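# Seat matching bit in fastener, return other bits

## Task

Find the fastener sunk in the hole of the block, pick the driver bit whose tip fits its head and leave that bit seated in the head. Put every remaining bit in the holder. Release everything at the end: nothing counts if it only stays in place because the robot holds it, and anything the robot touches last must not settle more than about a fingernail's width once left alone. Nothing may fall or be pushed off the table.

## Robot and tools

Robot: two arms, left_arm and right_arm, each ending in a two-finger gripper. Shared scene frame: origin on the table surface midway between the arms, +x away from the robot over the table, +z up, left_arm on the +y side. The names left and right do not match image sides. Results print each gripper's position (m) and orientation quaternion (w,x,y,z), plus linear (m/s) and angular (rad/s) velocities. Printed positions can be a little off, worse at long reach.

Gripper geometry: fingers extend along the gripper's +z axis and close along its x axis. The reported position is the point between the pads; fingertips lie 17.5 mm past it. Pure rotations pivot about that point, which is 25 mm off the last joint's axis toward the gripper's -y. A flat plate protrudes about 9 cm toward -y and rotates with the gripper; keep it clear of objects.

The row (used by execute_actions and move): always 18 numbers, each in [-1, 1], both arms in one list. Order: left dx, dy, dz, rx, ry, rz, left position, force_limit, speed, then the same nine for the right arm. The first six per arm are an offset, not a pose: expressed in that gripper's own axes, counted from its pose in the most recent result that showed it (before any such result, or in a second call of the same reply, from where it is when the action begins). Scale: 1.0 equals 0.6 m of travel or 180 degrees; rx, ry, rz form one rotation vector. Every row in a list is counted from that same base, not from the row before. Sending zeros drives an arm back to its base pose, so it is not a pause. To keep an arm still, send the offset back to where it should be in the first call of a reply, zeros after that.
The last three numbers per arm are absolute gripper commands. position: +1 fully open (50 mm gap), about -0.65 pads touching, -1 to grasp (closes until blocked). force_limit per pad: -1 about 20 N, 0 about 102 N, +1 about 185 N (actual may be ~17% more). speed of the gap: -1 20 mm/s, 0 85, +1 150. A 0 is a real command; resend the previous three to leave a gripper unchanged. New force or speed applies only when position changes by at least 0.01; open first to regrip more gently.

Tools:
execute_actions: {"actions": [...], "pictures": bool}. The list holds zero or one item. Empty list: just report state. {"rows": [[18 numbers], ...], "steps": n}: up to 15 rows, n up to 15 (default 15), each step 1/30 s, the final row repeats if rows run short. {"steps": n} alone: wait until n steps (max 300) have passed since the last result, your reply time included.
move: {"target": [18 numbers], "speed": m/s}. Target is one row as above (offsets from the same base). Both grippers follow straight paths that finish together, 0.5 to 10 s long (cut off at 10 s). speed 0.002 to 0.5, default 0.25; rotation up to twice that in rad/s. Paths ignore obstacles and the other arm; grippers lag, may drift and may overshoot speed near full extension. Faster contact hits harder; aiming beyond a surface presses harder, and the stiff arms can fault even slightly past a firm contact. The result adds a move: line with the ending (done, off_target, moving, held, fault), active limits (paced = clipped pose; held = some steps blocked, after which motion can spurt) and each gripper's distance to target.
wait: {"seconds": 0 to 10}, lets the scene run without new commands.
zoom_image: {"camera": name, "region": [x0, y0, x1, y1]} pixels of that camera's latest image, top-left origin, at most 504 by 504.
finished_scene: {"scene": current scene number}. Replying without any tool call also ends things.

Cameras, all 504x504: cam_head_left, cam_head_right, cam_high, cam_low, cam_left_wrist, cam_right_wrist.

Motion details: each step the commanded pose is clipped to within 70 mm and 16 degrees of the measured one; position wins over orientation if both cannot be met. After an action ends an arm continues only to its last clipped pose, so check the result and send the remainder. The Hand target line shows what each arm is currently driving toward. HELD marks steps where your row was partly or fully withheld; a pose unreachable line names the arm whose command the clearance check altered. The simulation keeps running while you think and write.

Grasping: command -1 and hold it; success is object_status 2. Codes: 0 moving, 1 blocked while opening, 2 blocked while closing, 3 reached target or pads met (likely empty). Any new position resets status to 0 briefly. Fingers reclose on their own if grip is lost, except after a grip at force_limit -1. Gripping a fixed object off-centre loosens over time. Opening in mm ≈ (250 - position_measured) × 0.202.

Safety: a joint reaching its load limit (waist and shoulder 302, elbow 142, wrist joints 40 N m, held weight included) or 144 N of outside force causes a 10 s stop of that arm, which goes limp to the contact. Do not let the arms collide or press on each other. Parts may get a sudden tug or push; grip firmly and keep loose objects on the table. Avoid drops, slams and forcing the bit; seat it with gentle, slow descents, then open and lift away, and check that nothing settles. Flange force reports the external force on the gripper (with error, including held weight). MOTOR HOT warns of overheating, which otherwise brakes the arm.

Each tool is called after "Emit:" as name(argument=value, ...), one argument or row to a line, values as JSON.

## Session

Emit:
execute_actions(
  actions=[],
)

Scene clock: 0.00 s of 5270.00 s.
left_arm: end_effector_position=(+0.5160, -0.1123, +0.2894) position_measured=3 object_status=3 end_effector_quat_wxyz=(-0.224, -0.105, +0.943, -0.223) end_effector_velocity=(+0.000, -0.001, -0.000) end_effector_angular_velocity=(-0.001, +0.000, +0.000) | right_arm: end_effector_position=(+0.8262, -1.1771, +0.3590) position_measured=3 object_status=3 end_effector_quat_wxyz=(+0.037, +0.867, +0.475, +0.148) end_effector_velocity=(-0.000, -0.000, +0.000) end_effector_angular_velocity=(+0.000, -0.001, -0.000)
Joint positions: left_arm=[-0.774  0.461  1.446 -0.667  1.323 -2.239] | right_arm=[-0.94   0.787  0.669  0.274  1.546 -0.269]
Joint velocities: left_arm=[-0.     0.001 -0.001 -0.001 -0.001 -0.   ] | right_arm=[-0.001  0.    -0.     0.001  0.    -0.   ]
Joint torques (N m, as the joint torque sensors report them, + toward a larger angle): no reading
Flange force (N, the push that the arm receives, along the gripper's own x y z axes): no reading
Hand target (left_arm): +0.516, -0.112, +0.289; -0.224, -0.105, +0.943, -0.223
Hand target (right_arm): +0.826, -1.177, +0.359; +0.037, +0.867, +0.475, +0.148

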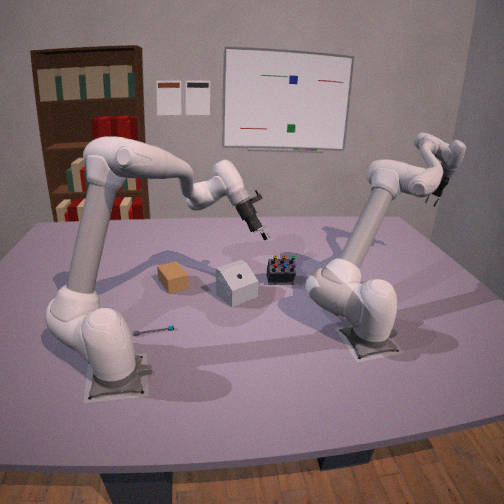

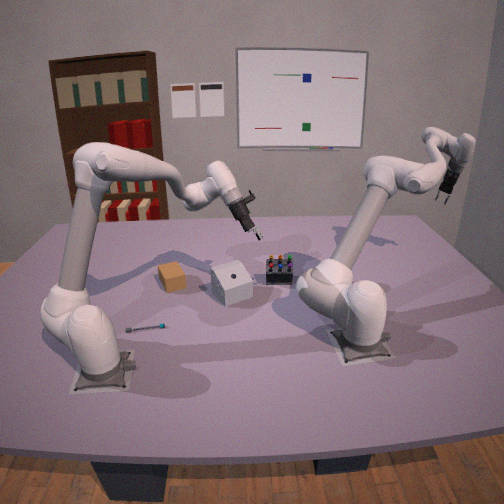

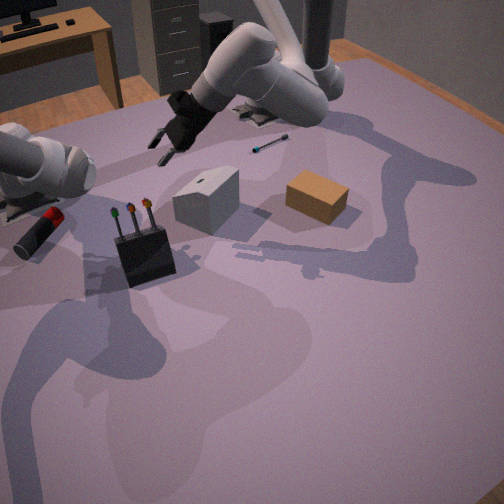

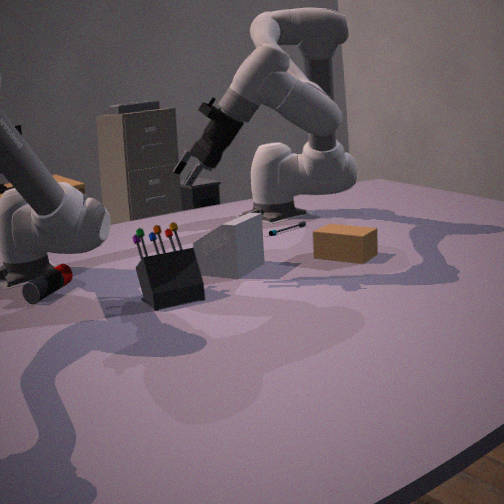

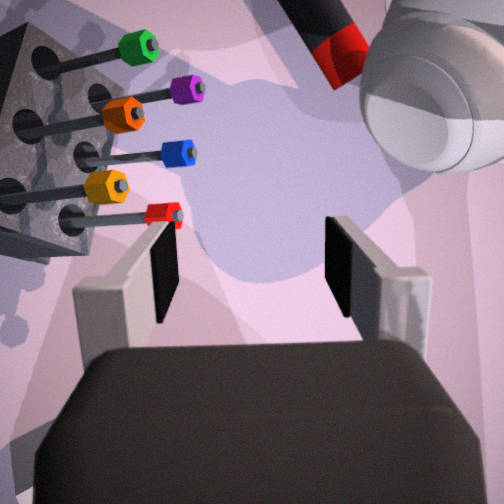

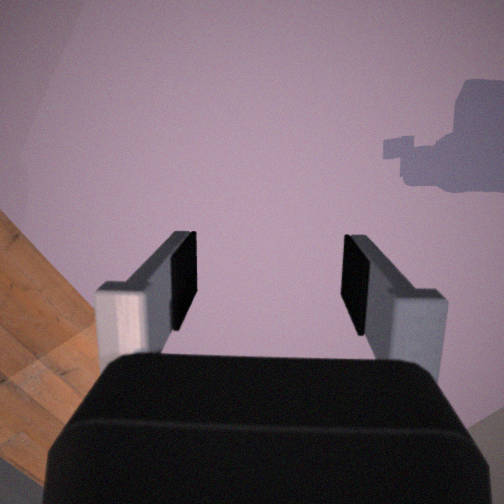

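Emit:
move(
  target=[0.243,0.106,-0.137,0,-0.221,-0.414,0.3,-0.7,0,0,0,0,0,0,0,1,-1,0],
  speed=0.4,
)

Scene clock: 8.03 s of 5270.00 s.
left_arm: end_effector_position=(+0.3998, -0.0318, +0.3991) position_measured=107 object_status=3 end_effector_quat_wxyz=(+0.001, -0.708, +0.706, +0.001) end_effector_velocity=(+0.001, +0.000, +0.001) end_effector_angular_velocity=(-0.001, -0.001, +0.001) | right_arm: end_effector_position=(+0.8262, -1.1771, +0.3590) position_measured=3 object_status=3 end_effector_quat_wxyz=(+0.037, +0.867, +0.475, +0.148) end_effector_velocity=(+0.001, +0.001, +0.000) end_effector_angular_velocity=(+0.001, -0.001, +0.001)
Joint positions: left_arm=[-1.095  0.201  1.471  0.001  1.472 -4.11 ] | right_arm=[-0.94   0.787  0.669  0.274  1.546 -0.269]
Joint velocities: left_arm=[ 0.001 -0.001 -0.001  0.     0.    -0.   ] | right_arm=[ 0.    -0.    -0.     0.001  0.    -0.   ]
Joint torques (N m, as the joint torque sensors report them, + toward a larger angle): left_arm=[  0.76 -64.74 -45.14   4.29  -0.34   0.07] | right_arm=[  -0.96 -120.3   -44.17    5.22   -0.69   -0.55]
Flange force (N, the push that the arm receives, along the gripper's own x y z axes): left_arm=[-1.7 2.8 1.9] | right_arm=[1.0 3.2 0.7]
Hand target (left_arm): +0.400, -0.032, +0.399; -0.001, +0.708, -0.706, -0.001
Hand target (right_arm): +0.826, -1.177, +0.359; +0.037, +0.867, +0.475, +0.148
Off the commanded pose (left_arm): 0.001 m, 0 deg.
Off the commanded pose (right_arm): 0.000 m, 0 deg.
After step 90, 2.77 s passed at rest.
move: done

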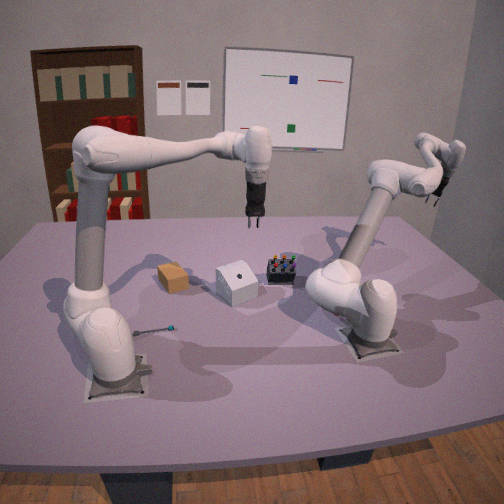

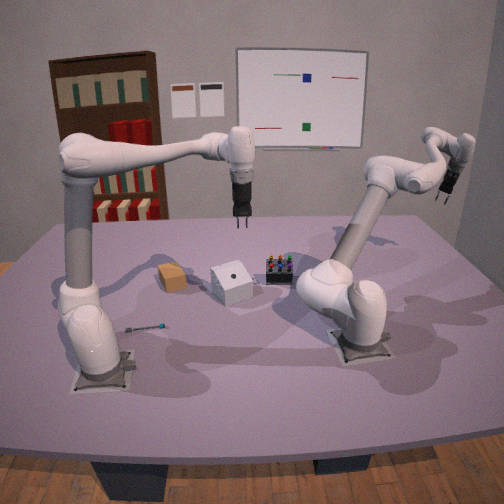

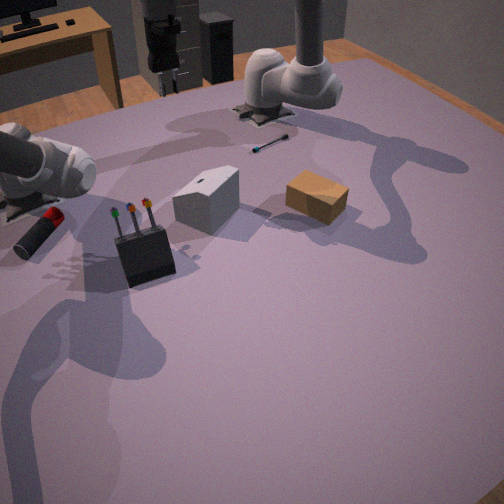

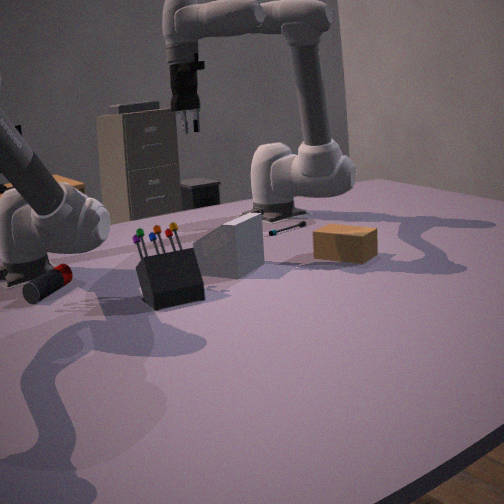

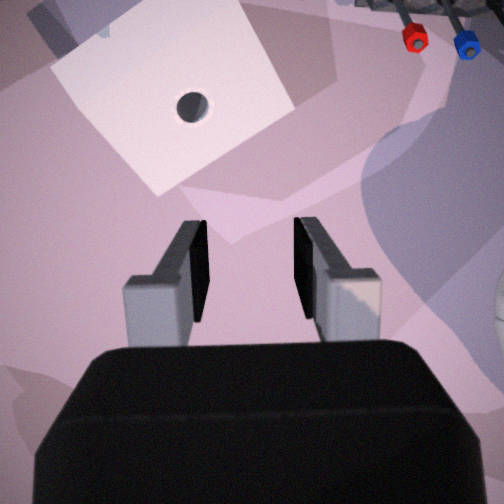

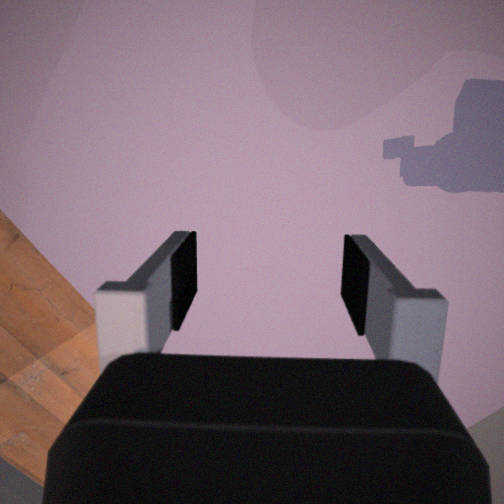

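Emit:
move(
  target=[0.005,0.063,0.35,0.163,-0.047,-0.174,0.3,-0.7,0,0,0,0,0,0,0,1,-1,0],
  speed=0.3,
)

Emit:
zoom_image(
  camera="cam_left_wrist",
  region=[180,40,320,180],
)

Scene clock: 14.77 s of 5270.00 s.
left_arm: end_effector_position=(+0.3627, -0.0340, +0.1891) position_measured=107 object_status=3 end_effector_quat_wxyz=(-0.229, +0.845, -0.466, +0.125) end_effector_velocity=(-0.001, +0.000, -0.000) end_effector_angular_velocity=(+0.000, -0.000, -0.000) | right_arm: end_effector_position=(+0.8262, -1.1771, +0.3590) position_measured=3 object_status=3 end_effector_quat_wxyz=(+0.037, +0.867, +0.475, +0.148) end_effector_velocity=(-0.000, -0.001, -0.000) end_effector_angular_velocity=(-0.000, +0.000, -0.000)
Joint positions: left_arm=[-1.369  0.345  1.785  0.553  1.204 -5.197] | right_arm=[-0.94   0.787  0.669  0.274  1.546 -0.269]
Joint velocities: left_arm=[-0.001 -0.     0.001  0.    -0.001 -0.001] | right_arm=[-0.001  0.     0.    -0.    -0.    -0.   ]
Joint torques (N m, as the joint torque sensors report them, + toward a larger angle): left_arm=[  0.69 -74.25 -38.98   4.2    0.43   0.1 ] | right_arm=[  -1.76 -122.61  -43.62    5.16   -0.54   -0.53]
Flange force (N, the push that the arm receives, along the gripper's own x y z axes): left_arm=[-1.5 2.0 0.7] | right_arm=[-0.4 11.8 0.5]
Hand target (left_arm): +0.363, -0.034, +0.189; -0.229, +0.845, -0.466, +0.125
Hand target (right_arm): +0.826, -1.177, +0.359; +0.037, +0.867, +0.475, +0.148
Off the commanded pose (left_arm): 0.001 m, 0 deg.
Off the commanded pose (right_arm): 0.000 m, 0 deg.
After step 90, 2.10 s passed at rest.
move: done

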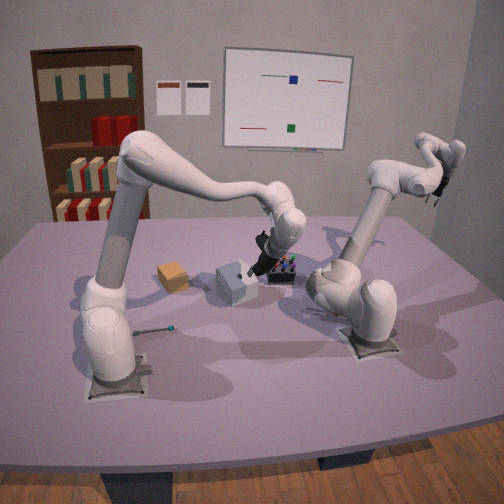

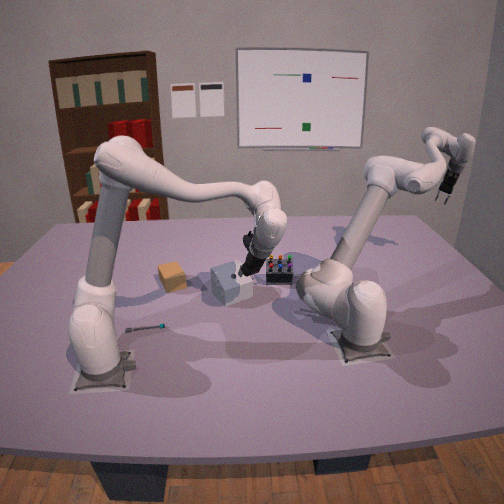

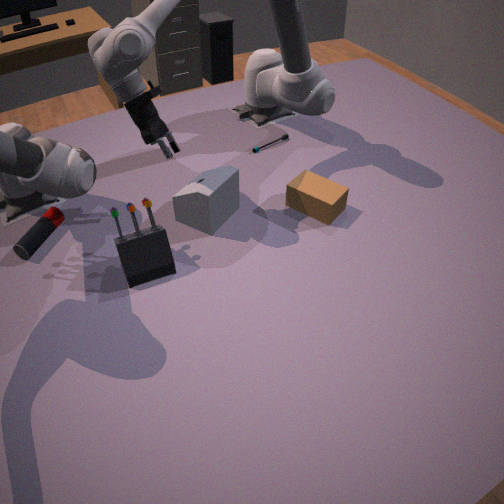

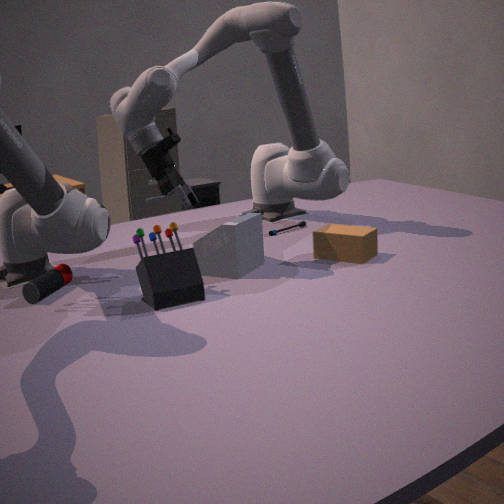

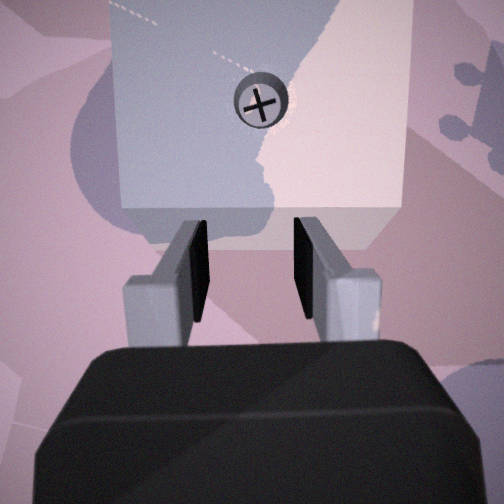

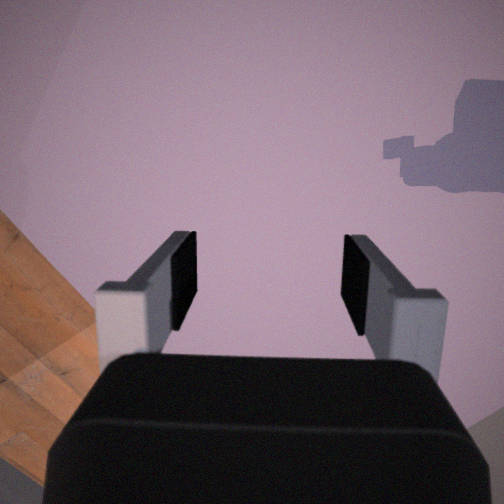

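Region (180, 40, 320, 180) of cam_left_wrist's 504x504 image, scaled by 3.600, with more detail than that image has.

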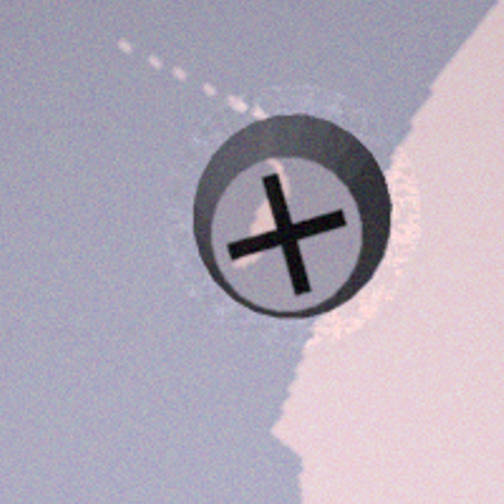

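Emit:
move(
  target=[0.303,0.028,-0.08,0,0.108,0.188,0.3,-0.7,0,0,0,0,0,0,0,1,-1,0],
  speed=0.3,
)

Emit:
zoom_image(
  camera="cam_left_wrist",
  region=[120,0,380,220],
)

Scene clock: 21.80 s of 5270.00 s.
left_arm: end_effector_position=(+0.4267, -0.2086, +0.2217) position_measured=107 object_status=3 end_effector_quat_wxyz=(+0.174, -0.641, +0.722, -0.192) end_effector_velocity=(-0.000, -0.001, +0.000) end_effector_angular_velocity=(-0.001, +0.001, -0.000) | right_arm: end_effector_position=(+0.8262, -1.1771, +0.3590) position_measured=3 object_status=3 end_effector_quat_wxyz=(+0.037, +0.867, +0.475, +0.148) end_effector_velocity=(-0.001, -0.001, +0.000) end_effector_angular_velocity=(+0.000, -0.001, -0.001)
Joint positions: left_arm=[-1.347  0.421  1.605  0.584  0.951 -4.546] | right_arm=[-0.94   0.787  0.669  0.274  1.546 -0.269]
Joint velocities: left_arm=[-0.     0.    -0.    -0.001 -0.001 -0.   ] | right_arm=[-0.001  0.    -0.     0.001 -0.    -0.   ]
Joint torques (N m, as the joint torque sensors report them, + toward a larger angle): left_arm=[ -1.76 -82.94 -42.34   4.5   -0.73   0.18] | right_arm=[  -0.08 -121.21  -44.16    5.36   -0.56   -0.52]
Flange force (N, the push that the arm receives, along the gripper's own x y z axes): left_arm=[-4.6 0.7 -0.4] | right_arm=[-1.6 5.1 0.4]
Hand target (left_arm): +0.427, -0.209, +0.222; +0.174, -0.641, +0.722, -0.192
Hand target (right_arm): +0.826, -1.177, +0.359; +0.037, +0.867, +0.475, +0.148
Off the commanded pose (left_arm): 0.000 m, 0 deg.
Off the commanded pose (right_arm): 0.000 m, 0 deg.
After step 90, 2.53 s passed at rest.
move: done

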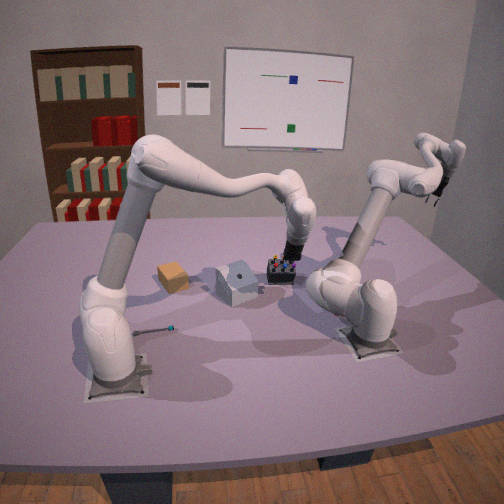

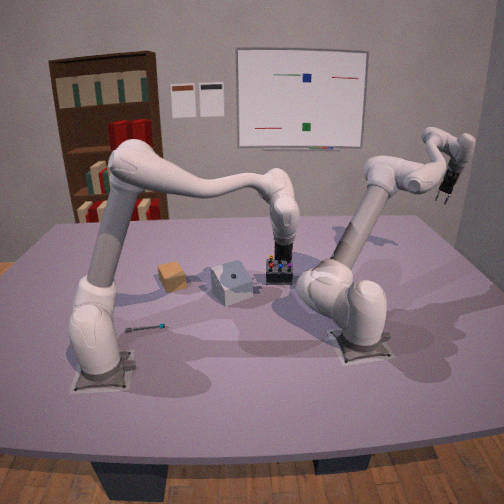

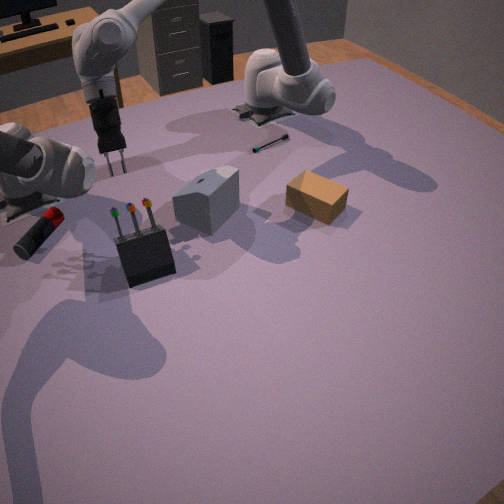

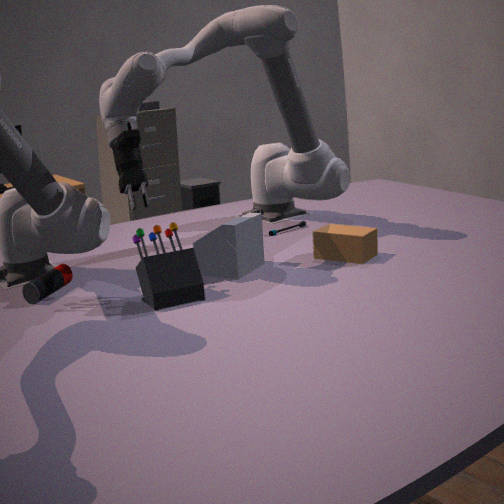

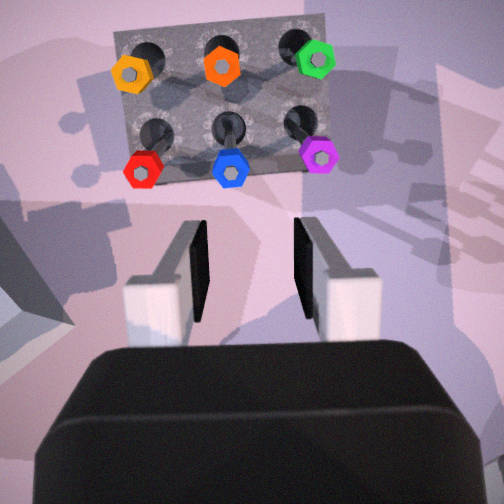

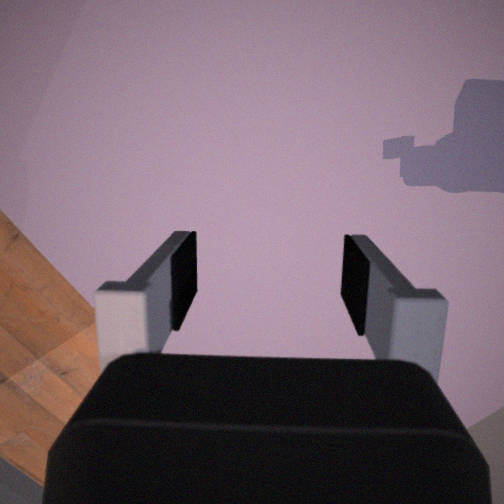

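Region (120, 0, 380, 220) of cam_left_wrist's 504x504 image, scaled by 1.938, with more detail than that image has; it fills the top 426 rows of this view, and the rest is white.

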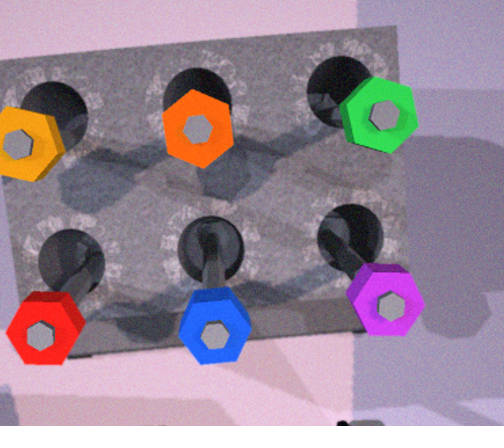

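Emit:
zoom_image(
  camera="cam_left_wrist",
  region=[130,100,330,160],
)

Emit:
zoom_image(
  camera="cam_left_wrist",
  region=[205,105,255,155],
)

Region (130, 100, 330, 160) of cam_left_wrist's 504x504 image, scaled by 2.520, with more detail than that image has; it fills the top 151 rows of this view, and the rest is white.

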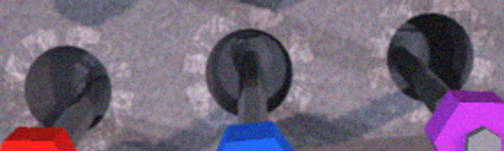

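Region (205, 105, 255, 155) of cam_left_wrist's 504x504 image, scaled by 10.080, with more detail than that image has.

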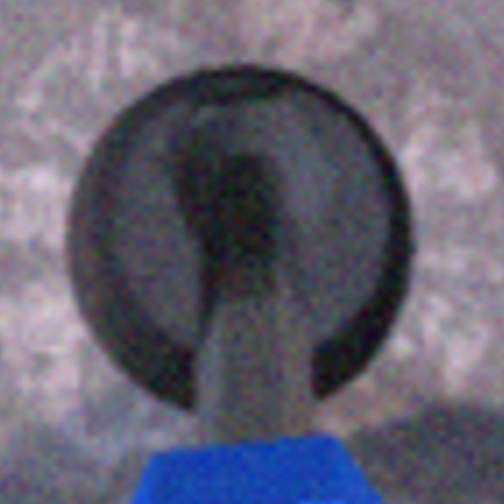

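Emit:
move(
  target=[0.07,-0.005,0.065,0,-0.017,-0.029,0.3,-0.7,0,0,0,0,0,0,0,1,-1,0],
)

Emit:
zoom_image(
  camera="cam_left_wrist",
  region=[210,90,290,170],
)

Emit:
move(
  target=[0,-0.078,0,0,0,0,0.3,-0.7,0,0,0,0,0,0,0,1,-1,0],
)

Emit:
zoom_image(
  camera="cam_left_wrist",
  region=[210,90,290,170],
)

Scene clock: 28.67 s of 5270.00 s.
left_arm: end_effector_position=(+0.4437, -0.2528, +0.1893) position_measured=107 object_status=3 end_effector_quat_wxyz=(+0.185, -0.678, +0.688, -0.183) end_effector_velocity=(+0.000, -0.000, -0.000) end_effector_angular_velocity=(-0.002, +0.001, +0.001) | right_arm: end_effector_position=(+0.8262, -1.1771, +0.3590) position_measured=3 object_status=3 end_effector_quat_wxyz=(+0.037, +0.867, +0.475, +0.148) end_effector_velocity=(-0.000, -0.000, +0.000) end_effector_angular_velocity=(+0.000, -0.001, -0.001)
Joint positions: left_arm=[-1.355  0.537  1.488  0.592  1.009 -4.648] | right_arm=[-0.94   0.787  0.669  0.274  1.546 -0.269]
Joint velocities: left_arm=[ 0.001  0.    -0.001 -0.002 -0.001 -0.   ] | right_arm=[-0.    -0.    -0.     0.001  0.     0.001]
Joint torques (N m, as the joint torque sensors report them, + toward a larger angle): left_arm=[  1.14 -94.06 -42.81   4.69  -0.67  -0.13] | right_arm=[  -1.62 -124.3   -44.46    5.28   -0.57   -0.55]
Flange force (N, the push that the arm receives, along the gripper's own x y z axes): left_arm=[-4.7 2.7 -2.8] | right_arm=[-0.7 11.7 1.8]
Hand target (left_arm): +0.444, -0.253, +0.189; -0.185, +0.678, -0.688, +0.183
Hand target (right_arm): +0.826, -1.177, +0.359; +0.037, +0.867, +0.475, +0.148
Off the commanded pose (left_arm): 0.000 m, 0 deg.
Off the commanded pose (right_arm): 0.000 m, 0 deg.
After step 90, 3.17 s passed at rest.
move: done

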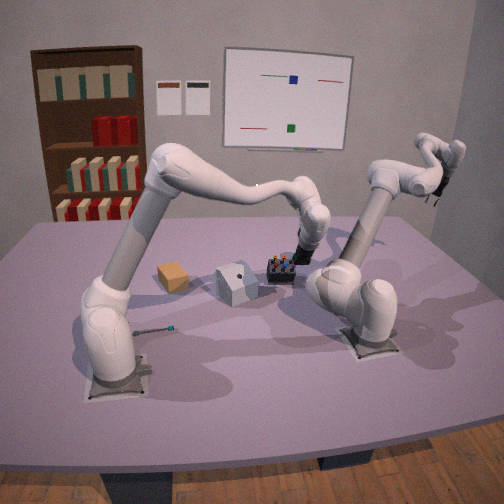

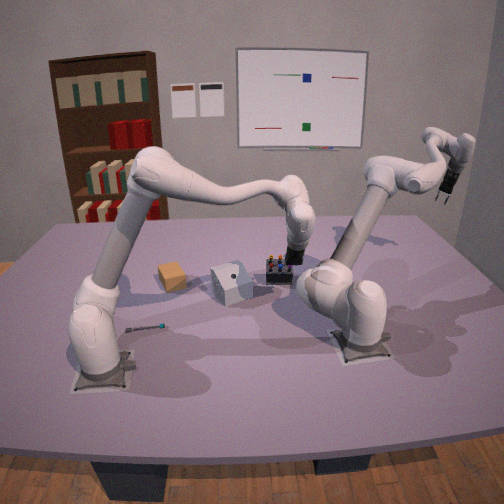

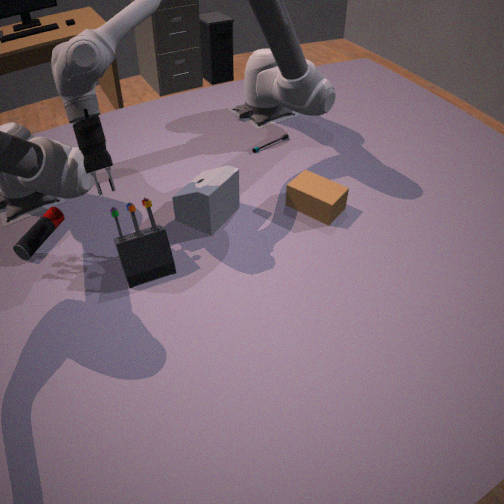

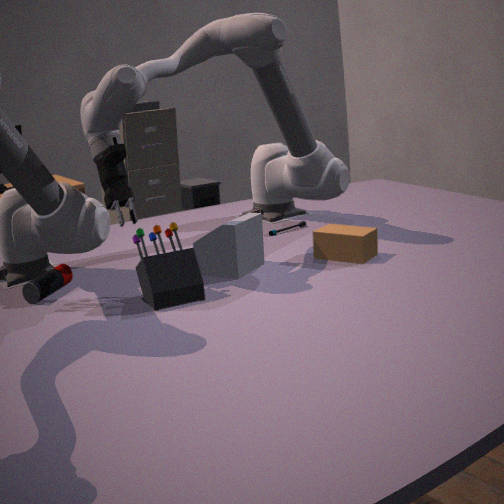

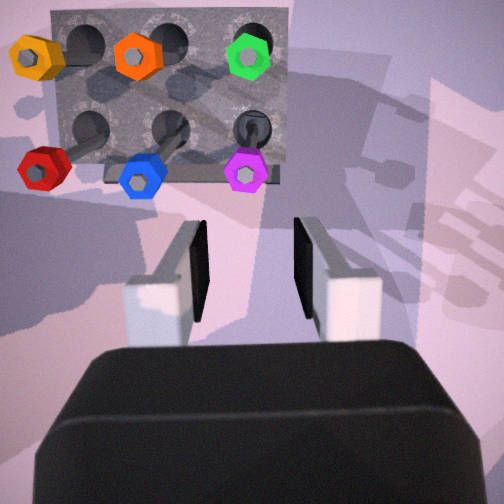

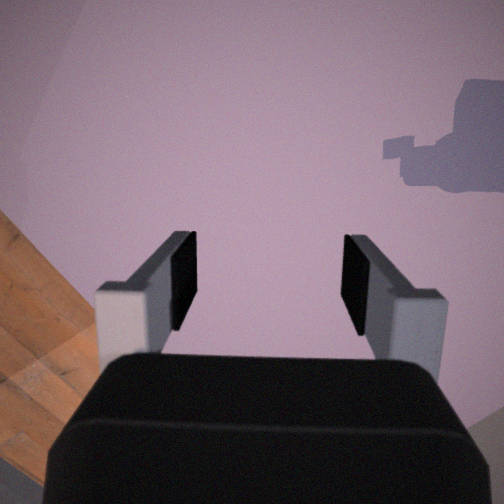

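Region (210, 90, 290, 170) of cam_left_wrist's 504x504 image, scaled by 6.300, with more detail than that image has.

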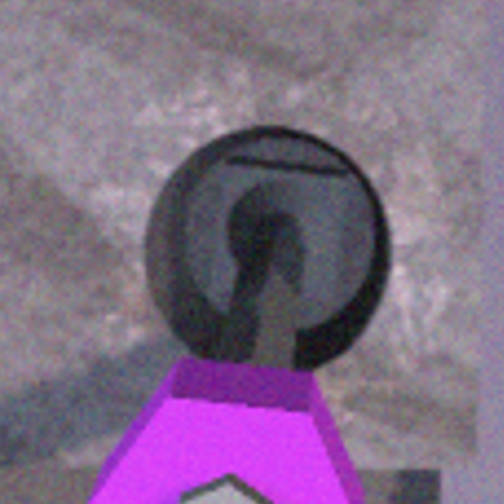

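Scene clock: 29.37 s of 5270.00 s.
left_arm: end_effector_position=(+0.4840, -0.2536, +0.2128) position_measured=107 object_status=3 end_effector_quat_wxyz=(+0.185, -0.678, +0.688, -0.182) end_effector_velocity=(-0.001, -0.000, -0.000) end_effector_angular_velocity=(+0.001, -0.000, -0.002) | right_arm: end_effector_position=(+0.8262, -1.1771, +0.3590) position_measured=3 object_status=3 end_effector_quat_wxyz=(+0.037, +0.867, +0.475, +0.148) end_effector_velocity=(+0.000, +0.001, +0.000) end_effector_angular_velocity=(+0.000, -0.000, +0.001)
Joint positions: left_arm=[-1.31   0.546  1.427  0.571  1.03  -4.574] | right_arm=[-0.94   0.787  0.669  0.274  1.546 -0.269]
Joint velocities: left_arm=[-0.001  0.     0.     0.001  0.     0.001] | right_arm=[ 0.001  0.    -0.     0.     0.    -0.   ]
Joint torques (N m, as the joint torque sensors report them, + toward a larger angle): left_arm=[  2.15 -96.31 -42.4    4.67  -0.72  -0.01] | right_arm=[  -1.95 -121.62  -44.24    5.47   -0.51   -0.55]
Flange force (N, the push that the arm receives, along the gripper's own x y z axes): left_arm=[-0.4 2.8 -2.0] | right_arm=[1.4 6.2 1.6]
Hand target (left_arm): +0.484, -0.254, +0.213; -0.185, +0.678, -0.688, +0.183
Hand target (right_arm): +0.826, -1.177, +0.359; +0.037, +0.867, +0.475, +0.148
Off the commanded pose (left_arm): 0.000 m, 0 deg.
Off the commanded pose (right_arm): 0.000 m, 0 deg.
move: done

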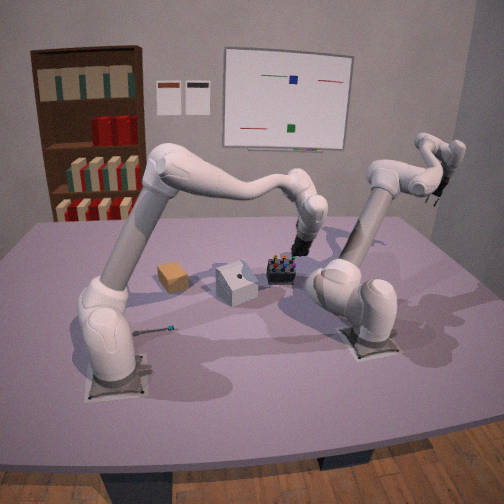

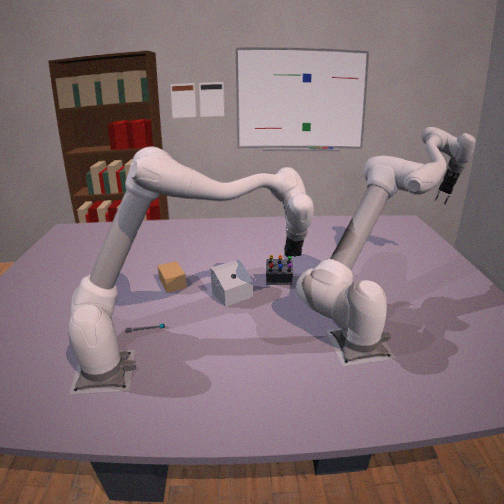

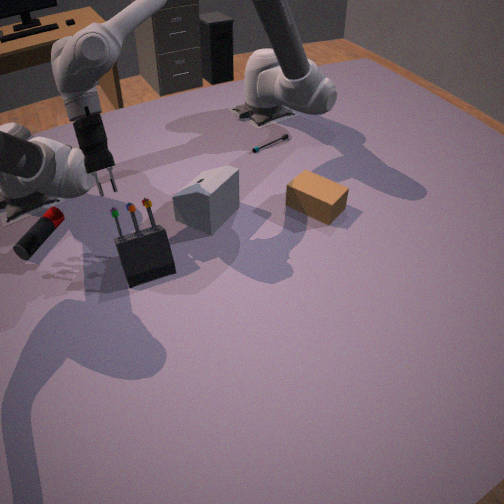

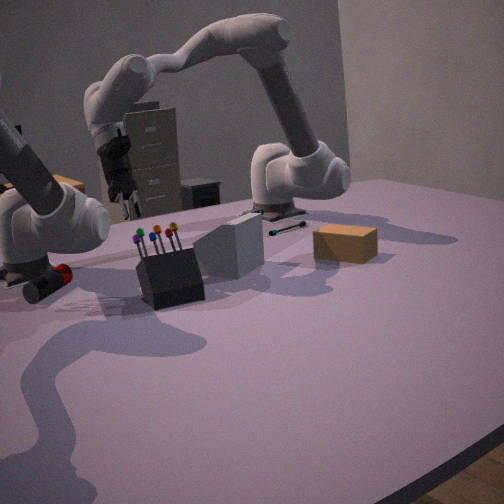

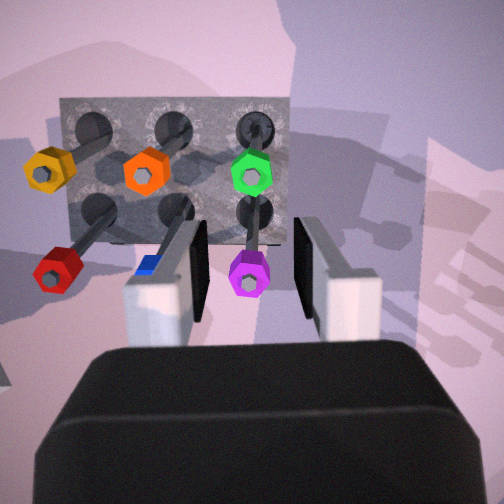

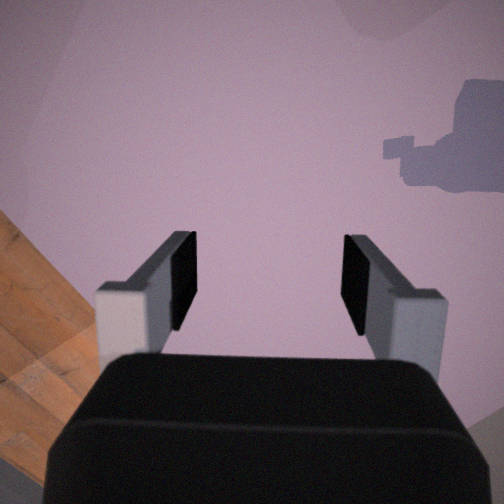

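Region (210, 90, 290, 170) of cam_left_wrist's 504x504 image, scaled by 6.300, with more detail than that image has.

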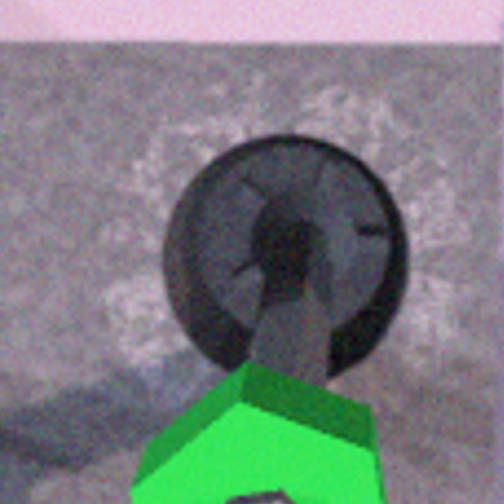

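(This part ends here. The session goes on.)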